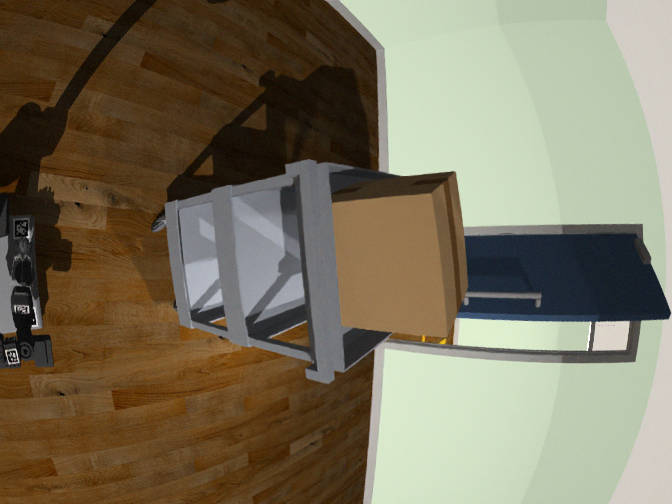

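>>> {"fn": "execute_actions", "kwargs": {
  "actions": [
    {"r2":{"base":{"rotate_rad":-0.3}}}
  ],
  "cameras": []
}}

>>> {"fn": "execute_actions", "kwargs": {
  "actions": [
    {"r2":{"base":{"translate_m":1.0}}}
  ],
  "cameras": ["r2_nav_camera"]
}}

Scene clock: 322.87 s.
r1.base_odometry: x=+3.408 y=+2.724 heading=+1.891 (m, m, rad; r1's odometry frame)
r1.turned_by_wheels: +0.000 (rad since the last result)
r1.turned_by_imu: +0.000 (rad since the last result)
r1.base_tilt: forward=+0.9 right=-0.4 (deg)
r1.lidar_m: - - 0.15 0.19 2.76 0.73 2.80 3.04 2.94 0.19 0.16 -
r1.head_depth_mm: - - - - - - - / - - - - - - - / - - - - - - - / - - - - - - - / - - - - - - - / - - - - - - - / - - - - - - -
r1.base_status: not commanded
r1.joint_positions: lift_m=+0.250 arm_m=+0.001 wrist_yaw_rad=+2.996 wrist_pitch_rad=-0.525 wrist_roll_rad=-0.001 gripper_m=+0.037 head_pan_rad=-0.007 head_tilt_rad=-0.799
r1.joint_status: not commanded
r1.on_its_own: left_wheel is at rest, and its effort (+51) is outside its rest range (-18 to +18)
r1.motor_effort: left_wheel=+51(51) right_wheel=+14(14) lift_m=+27(27) arm_m=-1(1) wrist_yaw_rad=+6(6) wrist_pitch_rad=+6(6) wrist_roll_rad=-1(0) gripper_m=+0(0) head_pan_rad=+4(4) head_tilt_rad=+0(0) (%)
r1.hand_pose: x=+0.0093 y=+0.0616 z=+0.2395 quat_wxyz=(+0.233, +0.694, +0.133, +0.668) (m; r1's base frame)
r1.wrist_depth_mm: - - - 390 155 97 71 / 949 920 973 428 160 99 72 / 715 715 731 472 166 101 73 / 582 585 591 523 172 103 74 / 489 509 - - 162 106 75 / - - - - - 108 76 / - - - - 193 105 78
r2.base_odometry: x=-1.859 y=+2.747 heading=-2.151 (m, m, rad; r2's odometry frame)
r2.turned_by_wheels: -0.300 (rad since the last result)
r2.turned_by_imu: -0.299 (rad since the last result)
r2.base_tilt: forward=+0.4 right=-0.5 (deg)
r2.lidar_m: 0.57 0.57 2.52 2.28 2.29 2.78 3.33 3.35 2.76 2.47 2.49 2.74
r2.head_depth_mm: 2396 2628 2950 2472 1897 1539 1297 / 2308 2583 2818 2489 1913 1541 1295 / 2249 2520 2793 2472 1817 1544 1297 / 2238 2456 2769 2446 783 1004 1208 / - - 3112 865 711 978 1150 / 1521 1693 657 699 682 976 1097 / 1713 1909 625 646 651 975 882
r2.base_status: done
r2.joint_positions: lift_m=+0.280 arm_m=+0.001 wrist_yaw_rad=+2.999 wrist_pitch_rad=-0.418 wrist_roll_rad=-0.009 gripper_m=+0.000 head_pan_rad=-0.007 head_tilt_rad=-0.594
r2.joint_status: not commanded
r2.motor_effort: left_wheel=+2(9) right_wheel=-2(7) lift_m=+25(25) arm_m=-1(1) wrist_yaw_rad=+1(1) wrist_pitch_rad=+10(10) wrist_roll_rad=+2(2) gripper_m=-2(2) head_pan_rad=+3(2) head_tilt_rad=-3(4) (%)
r2.hand_pose: x=+0.0105 y=+0.0757 z=+0.2929 quat_wxyz=(+0.195, +0.697, +0.098, +0.683) (m; r2's base frame)
r2.wrist_depth_mm: - - - - - - - / - - - - - - - / - - - - - - 517 / 802 - 782 784 762 776 532 / 645 629 651 681 634 622 587 / 532 524 - - 520 515 520 / 464 - - - 449 452 443
pictures: none
No camera images: the call's "cameras" was empty. Leave "cameras" out to get every camera's image.

Scene clock: 327.93 s.
r1.base_odometry: x=+3.408 y=+2.724 heading=+1.891 (m, m, rad; r1's odometry frame)
r1.turned_by_wheels: +0.000 (rad since the last result)
r1.turned_by_imu: +0.000 (rad since the last result)
r1.base_tilt: forward=+0.9 right=-0.4 (deg)
r1.lidar_m: - - 0.15 0.19 2.76 0.73 2.80 3.00 2.94 0.19 0.16 -
r1.head_depth_mm: - - - - - - - / - - - - - - - / - - - - - - - / - - - - - - - / - - - - - - - / - - - - - - - / - - - - - - -
r1.base_status: not commanded
r1.joint_positions: lift_m=+0.250 arm_m=+0.001 wrist_yaw_rad=+2.996 wrist_pitch_rad=-0.525 wrist_roll_rad=-0.001 gripper_m=+0.037 head_pan_rad=-0.007 head_tilt_rad=-0.799
r1.joint_status: not commanded
r1.on_its_own: left_wheel is at rest, and its effort (+51) is outside its rest range (-18 to +18)
r1.motor_effort: left_wheel=+51(51) right_wheel=+14(14) lift_m=+27(27) arm_m=-1(1) wrist_yaw_rad=+5(5) wrist_pitch_rad=+6(6) wrist_roll_rad=-1(1) gripper_m=+1(0) head_pan_rad=+4(4) head_tilt_rad=+0(0) (%)
r1.hand_pose: x=+0.0093 y=+0.0616 z=+0.2395 quat_wxyz=(+0.233, +0.694, +0.133, +0.668) (m; r1's base frame)
r1.wrist_depth_mm: - - - 390 155 97 71 / 941 930 958 425 161 99 72 / 714 722 721 469 166 101 73 / 585 584 590 524 172 103 74 / 488 506 - - 162 106 75 / - - - - - 108 76 / - - - - 193 105 78
r2.base_odometry: x=-2.407 y=+1.911 heading=-2.151 (m, m, rad; r2's odometry frame)
r2.turned_by_wheels: +0.000 (rad since the last result)
r2.turned_by_imu: +0.034 (rad since the last result)
r2.base_tilt: forward=+0.3 right=-0.5 (deg)
r2.lidar_m: 0.77 - 0.15 0.17 2.47 3.03 4.32 3.91 2.53 2.32 2.34 1.62
r2.head_depth_mm: 1368 1516 1689 1912 1891 1528 1294 / 1347 1484 1648 1868 1885 1541 1297 / 1313 1453 1606 1813 1879 1537 1288 / 3953 - 3168 2250 1886 1535 1292 / 3980 - 3446 2444 1831 1458 1269 / 3675 707 774 862 1003 1236 1292 / 645 730 798 993 1244 1464 1294
r2.base_status: done
r2.joint_positions: lift_m=+0.280 arm_m=+0.001 wrist_yaw_rad=+3.000 wrist_pitch_rad=-0.417 wrist_roll_rad=-0.009 gripper_m=+0.000 head_pan_rad=-0.006 head_tilt_rad=-0.599
r2.joint_status: not commanded
r2.motor_effort: left_wheel=+0(64) right_wheel=-1(10) lift_m=+29(29) arm_m=-1(1) wrist_yaw_rad=+0(1) wrist_pitch_rad=+9(10) wrist_roll_rad=+2(2) gripper_m=-2(2) head_pan_rad=+4(2) head_tilt_rad=-1(3) (%)
r2.hand_pose: x=+0.0104 y=+0.0759 z=+0.2932 quat_wxyz=(+0.195, +0.697, +0.098, +0.683) (m; r2's base frame)
r2.wrist_depth_mm: - - - - - - - / - - - - 817 780 - / - - 525 620 657 649 600 / 798 - 435 500 499 495 138 / 649 642 488 420 399 394 145 / 526 533 - - 321 328 161 / 461 - - - 273 208 419
pictures: r2_nav_camera (sideways: a quarter turn counterclockwise sets it upright)
Images, in order (width x height): r2_nav_camera 672x504.

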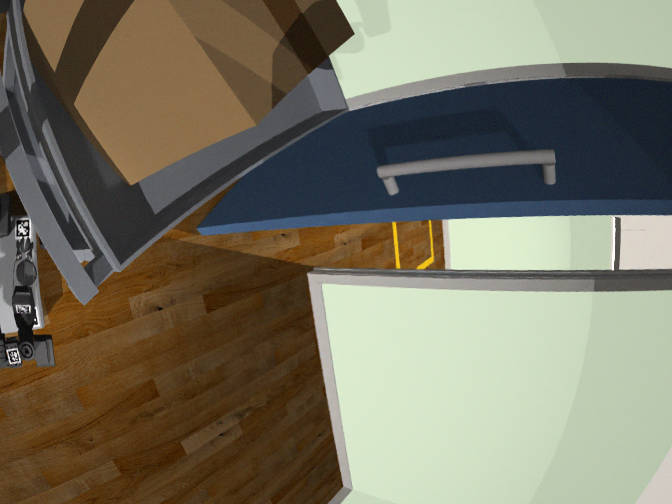

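>>> {"fn": "execute_actions", "kwargs": {
  "actions": [
    {"r2":{"base":{"translate_m":-1.0}}}
  ],
  "cameras": []
}}

>>> {"fn": "execute_actions", "kwargs": {
  "actions": [
    {"r2":{"base":{"rotate_rad":1.2}}}
  ],
  "cameras": []
}}

>>> {"fn": "execute_actions", "kwargs": {
  "actions": [
    {"r2":{"base":{"translate_m":0.9}}}
  ],
  "cameras": []
}}

>>> {"fn": "execute_actions", "kwargs": {
  "actions": [
    {"r2":{"base":{"rotate_rad":-1.5}}}
  ],
  "cameras": ["r2_nav_camera"]
}}

Scene clock: 333.77 s.
r1.base_odometry: x=+3.408 y=+2.724 heading=+1.891 (m, m, rad; r1's odometry frame)
r1.turned_by_wheels: +0.000 (rad since the last result)
r1.turned_by_imu: +0.000 (rad since the last result)
r1.base_tilt: forward=+0.9 right=-0.4 (deg)
r1.lidar_m: - - 0.15 0.19 2.77 0.73 2.80 3.03 2.93 0.19 0.16 -
r1.head_depth_mm: - - - - - - - / - - - - - - - / - - - - - - - / - - - - - - - / - - - - - - - / - - - - - - - / - - - - - - -
r1.base_status: not commanded
r1.joint_positions: lift_m=+0.250 arm_m=+0.001 wrist_yaw_rad=+2.996 wrist_pitch_rad=-0.525 wrist_roll_rad=-0.001 gripper_m=+0.037 head_pan_rad=-0.007 head_tilt_rad=-0.799
r1.joint_status: not commanded
r1.on_its_own: left_wheel is at rest, and its effort (+51) is outside its rest range (-18 to +18)
r1.motor_effort: left_wheel=+51(51) right_wheel=+14(14) lift_m=+27(27) arm_m=-1(1) wrist_yaw_rad=+5(6) wrist_pitch_rad=+7(6) wrist_roll_rad=-1(0) gripper_m=+0(0) head_pan_rad=+4(4) head_tilt_rad=+0(0) (%)
r1.hand_pose: x=+0.0093 y=+0.0616 z=+0.2395 quat_wxyz=(+0.233, +0.694, +0.133, +0.668) (m; r1's base frame)
r1.wrist_depth_mm: - - - 393 155 97 71 / 941 929 967 425 161 99 72 / 723 727 725 472 166 101 73 / 581 583 592 521 172 103 74 / 489 506 - - 162 106 75 / - - - - - 108 77 / - - - - 194 105 78
r2.base_odometry: x=-1.859 y=+2.747 heading=-2.151 (m, m, rad; r2's odometry frame)
r2.turned_by_wheels: +0.000 (rad since the last result)
r2.turned_by_imu: +0.001 (rad since the last result)
r2.base_tilt: forward=+0.3 right=-0.5 (deg)
r2.lidar_m: 1.02 0.98 2.51 2.29 2.32 2.87 3.31 3.36 2.69 2.46 2.48 2.72
r2.head_depth_mm: 2304 2597 2890 2451 1895 1537 1288 / 2287 2535 2789 2445 1897 1538 1299 / 2253 2499 2733 2449 1900 1520 1300 / 2284 2507 2788 2440 1893 1540 1292 / - - 1281 1425 1601 1530 1289 / 1580 1611 1105 1517 1566 1454 1293 / 1807 1012 1013 1431 1317 1421 1291
r2.base_status: done
r2.joint_positions: lift_m=+0.280 arm_m=+0.001 wrist_yaw_rad=+3.000 wrist_pitch_rad=-0.417 wrist_roll_rad=-0.009 gripper_m=+0.000 head_pan_rad=-0.006 head_tilt_rad=-0.599
r2.joint_status: not commanded
r2.motor_effort: left_wheel=+0(10) right_wheel=+0(5) lift_m=+29(29) arm_m=-1(0) wrist_yaw_rad=+0(0) wrist_pitch_rad=+9(9) wrist_roll_rad=+2(2) gripper_m=-2(2) head_pan_rad=+3(3) head_tilt_rad=-1(1) (%)
r2.hand_pose: x=+0.0104 y=+0.0759 z=+0.2932 quat_wxyz=(+0.195, +0.697, +0.098, +0.683) (m; r2's base frame)
r2.wrist_depth_mm: - - - - - - - / - - - - - - - / - - - - - - - / 794 - 805 771 784 776 780 / 645 626 667 691 629 612 623 / 533 536 - - 523 519 515 / 467 - - - 450 446 437
pictures: none
No camera images: the call's "cameras" was empty. Leave "cameras" out to get every camera's image.

Scene clock: 335.73 s.
r1.base_odometry: x=+3.408 y=+2.724 heading=+1.891 (m, m, rad; r1's odometry frame)
r1.turned_by_wheels: +0.000 (rad since the last result)
r1.turned_by_imu: +0.000 (rad since the last result)
r1.base_tilt: forward=+0.9 right=-0.4 (deg)
r1.lidar_m: - - 0.15 0.19 2.77 0.73 2.81 3.03 2.93 0.19 0.16 -
r1.head_depth_mm: - - - - - - - / - - - - - - - / - - - - - - - / - - - - - - - / - - - - - - - / - - - - - - - / - - - - - - -
r1.base_status: not commanded
r1.joint_positions: lift_m=+0.250 arm_m=+0.001 wrist_yaw_rad=+2.996 wrist_pitch_rad=-0.525 wrist_roll_rad=-0.001 gripper_m=+0.037 head_pan_rad=-0.007 head_tilt_rad=-0.799
r1.joint_status: not commanded
r1.on_its_own: left_wheel is at rest, and its effort (+51) is outside its rest range (-18 to +18)
r1.motor_effort: left_wheel=+51(50) right_wheel=+14(14) lift_m=+27(27) arm_m=-1(1) wrist_yaw_rad=+6(6) wrist_pitch_rad=+6(6) wrist_roll_rad=-1(0) gripper_m=+1(0) head_pan_rad=+4(4) head_tilt_rad=+0(0) (%)
r1.hand_pose: x=+0.0093 y=+0.0616 z=+0.2395 quat_wxyz=(+0.233, +0.694, +0.133, +0.668) (m; r1's base frame)
r1.wrist_depth_mm: - - - 392 155 97 71 / 936 921 967 426 160 99 72 / 719 721 734 474 166 101 73 / 585 589 591 525 172 103 74 / 492 504 - - 162 106 75 / - - - - - 108 76 / - - - - 193 105 78
r2.base_odometry: x=-1.859 y=+2.747 heading=-0.951 (m, m, rad; r2's odometry frame)
r2.turned_by_wheels: +1.200 (rad since the last result)
r2.turned_by_imu: +1.200 (rad since the last result)
r2.base_tilt: forward=+0.3 right=-0.5 (deg)
r2.lidar_m: 2.38 2.30 2.39 3.26 3.36 3.47 2.56 2.45 2.56 2.57 0.98 0.99
r2.head_depth_mm: 2818 2959 3122 2455 1900 1539 1293 / 2753 3041 3282 2455 1888 1538 1293 / 2537 2825 3079 2439 1892 1540 1289 / 2374 2635 2959 2433 1883 1538 1294 / 2270 2458 2764 2431 1886 1540 1292 / 2142 2310 2540 2475 1902 1539 1286 / 2019 2208 2388 2449 1897 1527 1290
r2.base_status: done
r2.joint_positions: lift_m=+0.280 arm_m=+0.001 wrist_yaw_rad=+3.000 wrist_pitch_rad=-0.417 wrist_roll_rad=-0.009 gripper_m=+0.000 head_pan_rad=-0.006 head_tilt_rad=-0.599
r2.joint_status: not commanded
r2.motor_effort: left_wheel=-2(10) right_wheel=+2(8) lift_m=+29(29) arm_m=-1(0) wrist_yaw_rad=+1(1) wrist_pitch_rad=+9(9) wrist_roll_rad=+2(2) gripper_m=-2(2) head_pan_rad=+2(3) head_tilt_rad=-1(1) (%)
r2.hand_pose: x=+0.0104 y=+0.0759 z=+0.2932 quat_wxyz=(+0.195, +0.697, +0.098, +0.683) (m; r2's base frame)
r2.wrist_depth_mm: - - - - - - - / - - - - - - - / - - - - - - - / 801 - 801 789 788 788 768 / 639 640 642 684 632 621 619 / 534 524 - - 533 521 517 / 463 - - - 447 445 435
pictures: none
No camera images: the call's "cameras" was empty. Leave "cameras" out to get every camera's image.

Scene clock: 340.43 s.
r1.base_odometry: x=+3.408 y=+2.724 heading=+1.891 (m, m, rad; r1's odometry frame)
r1.turned_by_wheels: +0.000 (rad since the last result)
r1.turned_by_imu: +0.000 (rad since the last result)
r1.base_tilt: forward=+0.9 right=-0.4 (deg)
r1.lidar_m: - - 0.15 0.19 2.76 0.73 2.81 3.03 2.94 0.19 0.16 -
r1.head_depth_mm: - - - - - - - / - - - - - - - / - - - - - - - / - - - - - - - / - - - - - - - / - - - - - - - / - - - - - - -
r1.base_status: not commanded
r1.joint_positions: lift_m=+0.250 arm_m=+0.001 wrist_yaw_rad=+2.996 wrist_pitch_rad=-0.525 wrist_roll_rad=-0.001 gripper_m=+0.037 head_pan_rad=-0.007 head_tilt_rad=-0.799
r1.joint_status: not commanded
r1.on_its_own: left_wheel is at rest, and its effort (+51) is outside its rest range (-18 to +18)
r1.motor_effort: left_wheel=+51(51) right_wheel=+15(15) lift_m=+26(27) arm_m=-1(1) wrist_yaw_rad=+6(6) wrist_pitch_rad=+6(6) wrist_roll_rad=-1(0) gripper_m=+0(0) head_pan_rad=+4(4) head_tilt_rad=-1(0) (%)
r1.hand_pose: x=+0.0093 y=+0.0616 z=+0.2395 quat_wxyz=(+0.233, +0.694, +0.133, +0.668) (m; r1's base frame)
r1.wrist_depth_mm: - - - 391 155 97 71 / 949 918 981 429 160 99 72 / 713 723 729 467 166 101 73 / 588 588 584 522 172 103 74 / 489 504 - - 162 106 75 / - - - - - 108 76 / - - - - 193 105 78
r2.base_odometry: x=-1.336 y=+2.015 heading=-0.951 (m, m, rad; r2's odometry frame)
r2.turned_by_wheels: +0.000 (rad since the last result)
r2.turned_by_imu: +0.002 (rad since the last result)
r2.base_tilt: forward=+0.4 right=-0.5 (deg)
r2.lidar_m: 1.56 1.51 1.57 2.15 3.81 3.92 3.38 3.23 0.71 0.72 1.07 2.10
r2.head_depth_mm: 1900 2113 2442 2445 1900 1537 1295 / 1755 1962 2216 2351 1888 1537 1296 / 1653 1832 2040 2284 1898 1525 1302 / 1551 1703 1880 2133 1903 1539 1296 / 1472 1594 1749 1951 1890 1536 1290 / 1383 1504 1659 1825 1874 1540 1295 / 1324 1427 1539 1698 1821 1536 1296
r2.base_status: done
r2.joint_positions: lift_m=+0.280 arm_m=+0.001 wrist_yaw_rad=+3.000 wrist_pitch_rad=-0.417 wrist_roll_rad=-0.009 gripper_m=+0.000 head_pan_rad=-0.006 head_tilt_rad=-0.599
r2.joint_status: not commanded
r2.motor_effort: left_wheel=-2(8) right_wheel=+1(8) lift_m=+30(29) arm_m=-1(1) wrist_yaw_rad=+0(0) wrist_pitch_rad=+9(9) wrist_roll_rad=+2(2) gripper_m=-2(2) head_pan_rad=+3(3) head_tilt_rad=-2(1) (%)
r2.hand_pose: x=+0.0104 y=+0.0759 z=+0.2932 quat_wxyz=(+0.195, +0.697, +0.098, +0.683) (m; r2's base frame)
r2.wrist_depth_mm: - - - - - - - / - - - - - - - / - - - - - - - / 819 - 774 794 783 778 777 / 635 640 664 696 626 621 626 / 528 523 - - 529 518 524 / 471 - - - 452 443 440
pictures: none
No camera images: the call's "cameras" was empty. Leave "cameras" out to get every camera's image.

Scene clock: 342.70 s.
r1.base_odometry: x=+3.408 y=+2.724 heading=+1.891 (m, m, rad; r1's odometry frame)
r1.turned_by_wheels: +0.000 (rad since the last result)
r1.turned_by_imu: +0.000 (rad since the last result)
r1.base_tilt: forward=+0.9 right=-0.4 (deg)
r1.lidar_m: - - 0.15 0.19 2.78 0.73 2.80 3.04 2.94 0.19 0.16 -
r1.head_depth_mm: - - - - - - - / - - - - - - - / - - - - - - - / - - - - - - - / - - - - - - - / - - - - - - - / - - - - - - -
r1.base_status: not commanded
r1.joint_positions: lift_m=+0.250 arm_m=+0.001 wrist_yaw_rad=+2.996 wrist_pitch_rad=-0.525 wrist_roll_rad=-0.001 gripper_m=+0.037 head_pan_rad=-0.007 head_tilt_rad=-0.799
r1.joint_status: not commanded
r1.on_its_own: left_wheel is at rest, and its effort (+51) is outside its rest range (-18 to +18)
r1.motor_effort: left_wheel=+51(51) right_wheel=+14(14) lift_m=+27(27) arm_m=-1(1) wrist_yaw_rad=+6(5) wrist_pitch_rad=+6(6) wrist_roll_rad=-1(1) gripper_m=+0(1) head_pan_rad=+4(4) head_tilt_rad=+0(0) (%)
r1.hand_pose: x=+0.0093 y=+0.0616 z=+0.2395 quat_wxyz=(+0.233, +0.694, +0.133, +0.668) (m; r1's base frame)
r1.wrist_depth_mm: - - - 390 155 97 71 / 942 926 967 425 160 99 72 / 717 728 736 468 166 101 73 / 583 589 587 524 173 103 74 / 490 507 - - 162 106 75 / - - - - - 108 76 / - - - - 193 105 78
r2.base_odometry: x=-1.336 y=+2.015 heading=-2.451 (m, m, rad; r2's odometry frame)
r2.turned_by_wheels: -1.500 (rad since the last result)
r2.turned_by_imu: -1.498 (rad since the last result)
r2.base_tilt: forward=+0.4 right=-0.5 (deg)
r2.lidar_m: 0.74 2.03 1.99 1.54 1.53 1.61 2.33 3.76 4.01 3.32 3.23 0.71
r2.head_depth_mm: 2381 2505 769 828 1236 1465 1290 / 2229 997 781 826 1124 1063 1233 / 1381 1453 813 871 1194 1278 1242 / 1452 1579 1244 950 1233 1392 1299 / 1527 1676 1248 1380 1329 1461 1299 / 1589 1762 1833 2135 1773 1491 1290 / 1685 1859 2040 2238 1891 1535 1294
r2.base_status: done
r2.joint_positions: lift_m=+0.280 arm_m=+0.001 wrist_yaw_rad=+3.000 wrist_pitch_rad=-0.417 wrist_roll_rad=-0.009 gripper_m=+0.000 head_pan_rad=-0.006 head_tilt_rad=-0.599
r2.joint_status: not commanded
r2.motor_effort: left_wheel=+2(13) right_wheel=-2(6) lift_m=+29(30) arm_m=-1(1) wrist_yaw_rad=+0(0) wrist_pitch_rad=+9(9) wrist_roll_rad=+2(2) gripper_m=-2(2) head_pan_rad=+3(3) head_tilt_rad=-1(1) (%)
r2.hand_pose: x=+0.0104 y=+0.0759 z=+0.2932 quat_wxyz=(+0.195, +0.697, +0.098, +0.683) (m; r2's base frame)
r2.wrist_depth_mm: - - - - - - - / - - - - - - - / - - - - - - - / 806 - 799 783 795 781 781 / 646 639 651 680 623 622 618 / 529 529 - - 519 519 514 / 471 - - - 452 449 442
pictures: r2_nav_camera (sideways: a quarter turn counterclockwise sets it upright)
Images, in order (width x height): r2_nav_camera 672x504.

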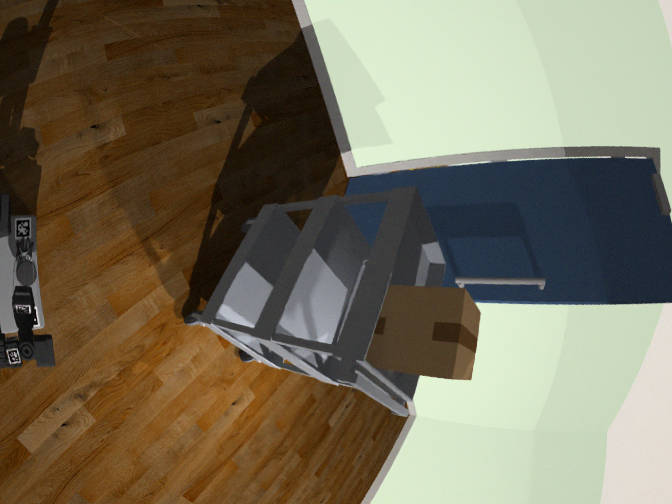

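>>> {"fn": "execute_actions", "kwargs": {
  "actions": [
    {"r2":{"base":{"rotate_rad":0.45}}}
  ],
  "cameras": []
}}

>>> {"fn": "execute_actions", "kwargs": {
  "actions": [
    {"r2":{"base":{"translate_m":0.9}}}
  ],
  "cameras": []
}}

>>> {"fn": "execute_actions", "kwargs": {
  "actions": [
    {"r2":{"base":{"rotate_rad":-1.3}}}
  ],
  "cameras": ["r2_nav_camera"]
}}

Scene clock: 346.03 s.
r1.base_odometry: x=+3.408 y=+2.724 heading=+1.891 (m, m, rad; r1's odometry frame)
r1.turned_by_wheels: +0.000 (rad since the last result)
r1.turned_by_imu: +0.000 (rad since the last result)
r1.base_tilt: forward=+0.9 right=-0.4 (deg)
r1.lidar_m: - - 0.15 0.19 2.77 0.73 2.81 3.02 2.94 0.19 0.16 -
r1.head_depth_mm: - - - - - - - / - - - - - - - / - - - - - - - / - - - - - - - / - - - - - - - / - - - - - - - / - - - - - - -
r1.base_status: not commanded
r1.joint_positions: lift_m=+0.250 arm_m=+0.001 wrist_yaw_rad=+2.996 wrist_pitch_rad=-0.525 wrist_roll_rad=-0.001 gripper_m=+0.037 head_pan_rad=-0.007 head_tilt_rad=-0.799
r1.joint_status: not commanded
r1.on_its_own: left_wheel is at rest, and its effort (+51) is outside its rest range (-18 to +18)
r1.motor_effort: left_wheel=+51(51) right_wheel=+15(15) lift_m=+27(27) arm_m=-1(1) wrist_yaw_rad=+6(6) wrist_pitch_rad=+6(6) wrist_roll_rad=+0(0) gripper_m=+1(0) head_pan_rad=+4(4) head_tilt_rad=+0(0) (%)
r1.hand_pose: x=+0.0093 y=+0.0616 z=+0.2395 quat_wxyz=(+0.233, +0.694, +0.133, +0.668) (m; r1's base frame)
r1.wrist_depth_mm: - - - 391 155 97 71 / 946 914 971 426 160 99 72 / 715 710 726 471 166 101 73 / 584 589 584 522 172 103 74 / 489 505 - - 162 106 75 / - - - - - 108 77 / - - - - 193 105 78
r2.base_odometry: x=-1.336 y=+2.015 heading=-2.001 (m, m, rad; r2's odometry frame)
r2.turned_by_wheels: +0.450 (rad since the last result)
r2.turned_by_imu: +0.451 (rad since the last result)
r2.base_tilt: forward=+0.3 right=-0.5 (deg)
r2.lidar_m: 1.07 2.10 1.57 1.51 1.57 2.15 3.76 3.92 3.36 3.24 0.71 0.71
r2.head_depth_mm: 1562 1693 1193 1070 1194 1321 1240 / 1735 1888 1933 1335 1321 1413 1294 / 1770 1959 2151 2322 1918 1540 1301 / 1747 1940 2159 2335 1888 1547 1286 / 1755 1902 2137 2289 1908 1530 1294 / 1753 1908 2099 2301 1894 1539 1294 / 1732 1913 2104 2270 1915 1529 1285
r2.base_status: done
r2.joint_positions: lift_m=+0.280 arm_m=+0.001 wrist_yaw_rad=+3.000 wrist_pitch_rad=-0.417 wrist_roll_rad=-0.009 gripper_m=+0.000 head_pan_rad=-0.006 head_tilt_rad=-0.599
r2.joint_status: not commanded
r2.motor_effort: left_wheel=-2(9) right_wheel=+1(7) lift_m=+29(29) arm_m=-1(1) wrist_yaw_rad=+0(0) wrist_pitch_rad=+9(9) wrist_roll_rad=+2(2) gripper_m=-2(2) head_pan_rad=+2(4) head_tilt_rad=-1(1) (%)
r2.hand_pose: x=+0.0104 y=+0.0759 z=+0.2932 quat_wxyz=(+0.195, +0.697, +0.098, +0.683) (m; r2's base frame)
r2.wrist_depth_mm: - - - - - - - / - - - - - - - / - - - - - - - / 818 - 781 780 776 780 777 / 638 631 664 679 630 627 610 / 524 539 - - 522 521 511 / 462 - - - 445 450 440
pictures: none
No camera images: the call's "cameras" was empty. Leave "cameras" out to get every camera's image.

Scene clock: 350.73 s.
r1.base_odometry: x=+3.408 y=+2.724 heading=+1.891 (m, m, rad; r1's odometry frame)
r1.turned_by_wheels: +0.000 (rad since the last result)
r1.turned_by_imu: +0.000 (rad since the last result)
r1.base_tilt: forward=+0.9 right=-0.4 (deg)
r1.lidar_m: - - 0.15 0.19 2.76 0.73 2.80 3.04 2.93 0.19 0.16 -
r1.head_depth_mm: - - - - - - - / - - - - - - - / - - - - - - - / - - - - - - - / - - - - - - - / - - - - - - - / - - - - - - -
r1.base_status: not commanded
r1.joint_positions: lift_m=+0.250 arm_m=+0.001 wrist_yaw_rad=+2.996 wrist_pitch_rad=-0.525 wrist_roll_rad=-0.001 gripper_m=+0.037 head_pan_rad=-0.007 head_tilt_rad=-0.799
r1.joint_status: not commanded
r1.on_its_own: left_wheel is at rest, and its effort (+51) is outside its rest range (-18 to +18)
r1.motor_effort: left_wheel=+51(51) right_wheel=+14(14) lift_m=+27(27) arm_m=-1(1) wrist_yaw_rad=+6(5) wrist_pitch_rad=+6(6) wrist_roll_rad=+0(0) gripper_m=+0(0) head_pan_rad=+4(4) head_tilt_rad=-1(0) (%)
r1.hand_pose: x=+0.0093 y=+0.0616 z=+0.2395 quat_wxyz=(+0.233, +0.694, +0.133, +0.668) (m; r1's base frame)
r1.wrist_depth_mm: - - - 389 155 97 71 / 935 907 963 428 160 99 72 / 722 727 731 469 166 101 73 / 590 584 584 523 173 103 74 / 486 508 - - 163 106 75 / - - - - - 108 76 / - - - - 193 105 78
r2.base_odometry: x=-1.712 y=+1.197 heading=-2.001 (m, m, rad; r2's odometry frame)
r2.turned_by_wheels: +0.000 (rad since the last result)
r2.turned_by_imu: +0.002 (rad since the last result)
r2.base_tilt: forward=+0.4 right=-0.5 (deg)
r2.lidar_m: 1.13 1.17 1.56 1.51 1.56 2.15 4.67 4.58 0.39 0.31 0.30 1.02
r2.head_depth_mm: 957 1047 1150 1267 1401 1471 1287 / 955 1050 1163 1302 1484 1539 1295 / 951 1040 1163 1294 1478 1531 1293 / 949 1039 1153 1285 1458 1533 1294 / 941 1034 1147 1278 1448 1543 1294 / 937 1034 1137 1271 1445 1542 1291 / 933 1017 1131 1254 1436 1532 1290
r2.base_status: done
r2.joint_positions: lift_m=+0.280 arm_m=+0.001 wrist_yaw_rad=+3.000 wrist_pitch_rad=-0.417 wrist_roll_rad=-0.009 gripper_m=+0.000 head_pan_rad=-0.006 head_tilt_rad=-0.599
r2.joint_status: not commanded
r2.motor_effort: left_wheel=-3(7) right_wheel=+2(8) lift_m=+29(29) arm_m=-1(1) wrist_yaw_rad=+0(0) wrist_pitch_rad=+9(9) wrist_roll_rad=+2(1) gripper_m=-2(2) head_pan_rad=+2(3) head_tilt_rad=-1(1) (%)
r2.hand_pose: x=+0.0104 y=+0.0759 z=+0.2932 quat_wxyz=(+0.195, +0.697, +0.098, +0.683) (m; r2's base frame)
r2.wrist_depth_mm: - - - - - - - / - - - - - - - / - - - - - - - / 798 - 806 790 787 769 777 / 633 631 654 689 633 623 620 / 538 528 - - 523 520 514 / 467 - - - 448 443 441
pictures: none
No camera images: the call's "cameras" was empty. Leave "cameras" out to get every camera's image.

Scene clock: 352.87 s.
r1.base_odometry: x=+3.408 y=+2.724 heading=+1.891 (m, m, rad; r1's odometry frame)
r1.turned_by_wheels: +0.000 (rad since the last result)
r1.turned_by_imu: +0.000 (rad since the last result)
r1.base_tilt: forward=+0.9 right=-0.4 (deg)
r1.lidar_m: - - 0.15 0.19 2.77 0.73 2.81 3.03 2.94 0.19 0.16 -
r1.head_depth_mm: - - - - - - - / - - - - - - - / - - - - - - - / - - - - - - - / - - - - - - - / - - - - - - - / - - - - - - -
r1.base_status: not commanded
r1.joint_positions: lift_m=+0.250 arm_m=+0.001 wrist_yaw_rad=+2.996 wrist_pitch_rad=-0.525 wrist_roll_rad=-0.001 gripper_m=+0.037 head_pan_rad=-0.007 head_tilt_rad=-0.799
r1.joint_status: not commanded
r1.on_its_own: left_wheel is at rest, and its effort (+50) is outside its rest range (-18 to +18)
r1.motor_effort: left_wheel=+50(50) right_wheel=+14(14) lift_m=+27(27) arm_m=-1(1) wrist_yaw_rad=+6(5) wrist_pitch_rad=+6(6) wrist_roll_rad=+0(1) gripper_m=+0(0) head_pan_rad=+5(4) head_tilt_rad=+0(1) (%)
r1.hand_pose: x=+0.0093 y=+0.0616 z=+0.2395 quat_wxyz=(+0.233, +0.694, +0.133, +0.668) (m; r1's base frame)
r1.wrist_depth_mm: - - - 389 155 97 71 / 937 926 962 426 161 99 72 / 718 712 737 472 166 101 73 / 583 579 590 523 172 103 74 / 490 508 - - 162 106 75 / - - - - - 108 76 / - - - - 194 105 78
r2.base_odometry: x=-1.712 y=+1.197 heading=+2.982 (m, m, rad; r2's odometry frame)
r2.turned_by_wheels: -1.300 (rad since the last result)
r2.turned_by_imu: -1.298 (rad since the last result)
r2.base_tilt: forward=+0.4 right=-0.5 (deg)
r2.lidar_m: 0.30 1.00 1.12 1.13 1.31 1.51 1.51 1.76 3.10 4.67 0.51 0.33
r2.head_depth_mm: 2747 2986 602 603 649 589 770 / 2817 3133 3128 705 702 590 514 / 2865 3170 3346 877 723 589 497 / 2906 3269 3449 862 726 590 486 / 2962 3269 3317 863 723 589 477 / 2512 2700 1034 1072 770 641 1241 / 792 857 946 1066 1191 1344 1291
r2.base_status: done
r2.joint_positions: lift_m=+0.280 arm_m=+0.001 wrist_yaw_rad=+3.000 wrist_pitch_rad=-0.417 wrist_roll_rad=-0.009 gripper_m=+0.000 head_pan_rad=-0.006 head_tilt_rad=-0.599
r2.joint_status: not commanded
r2.motor_effort: left_wheel=+2(12) right_wheel=-2(7) lift_m=+29(29) arm_m=-1(1) wrist_yaw_rad=+1(0) wrist_pitch_rad=+10(9) wrist_roll_rad=+2(2) gripper_m=-2(2) head_pan_rad=+3(2) head_tilt_rad=+0(1) (%)
r2.hand_pose: x=+0.0104 y=+0.0759 z=+0.2932 quat_wxyz=(+0.195, +0.697, +0.098, +0.683) (m; r2's base frame)
r2.wrist_depth_mm: - - - - - - 814 / - - - - - - 871 / - - - - - - 894 / 816 - 799 790 797 800 767 / 634 638 645 694 619 622 612 / 533 529 - - 525 520 513 / 464 - - - 447 446 442
pictures: r2_nav_camera (sideways: a quarter turn counterclockwise sets it upright)
Images, in order (width x height): r2_nav_camera 672x504.

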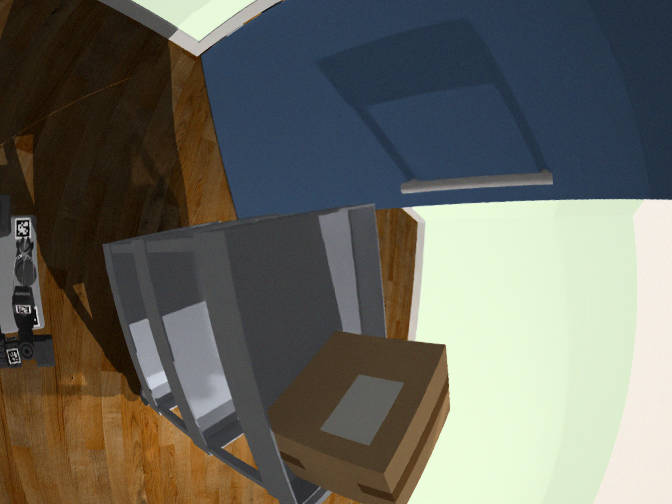

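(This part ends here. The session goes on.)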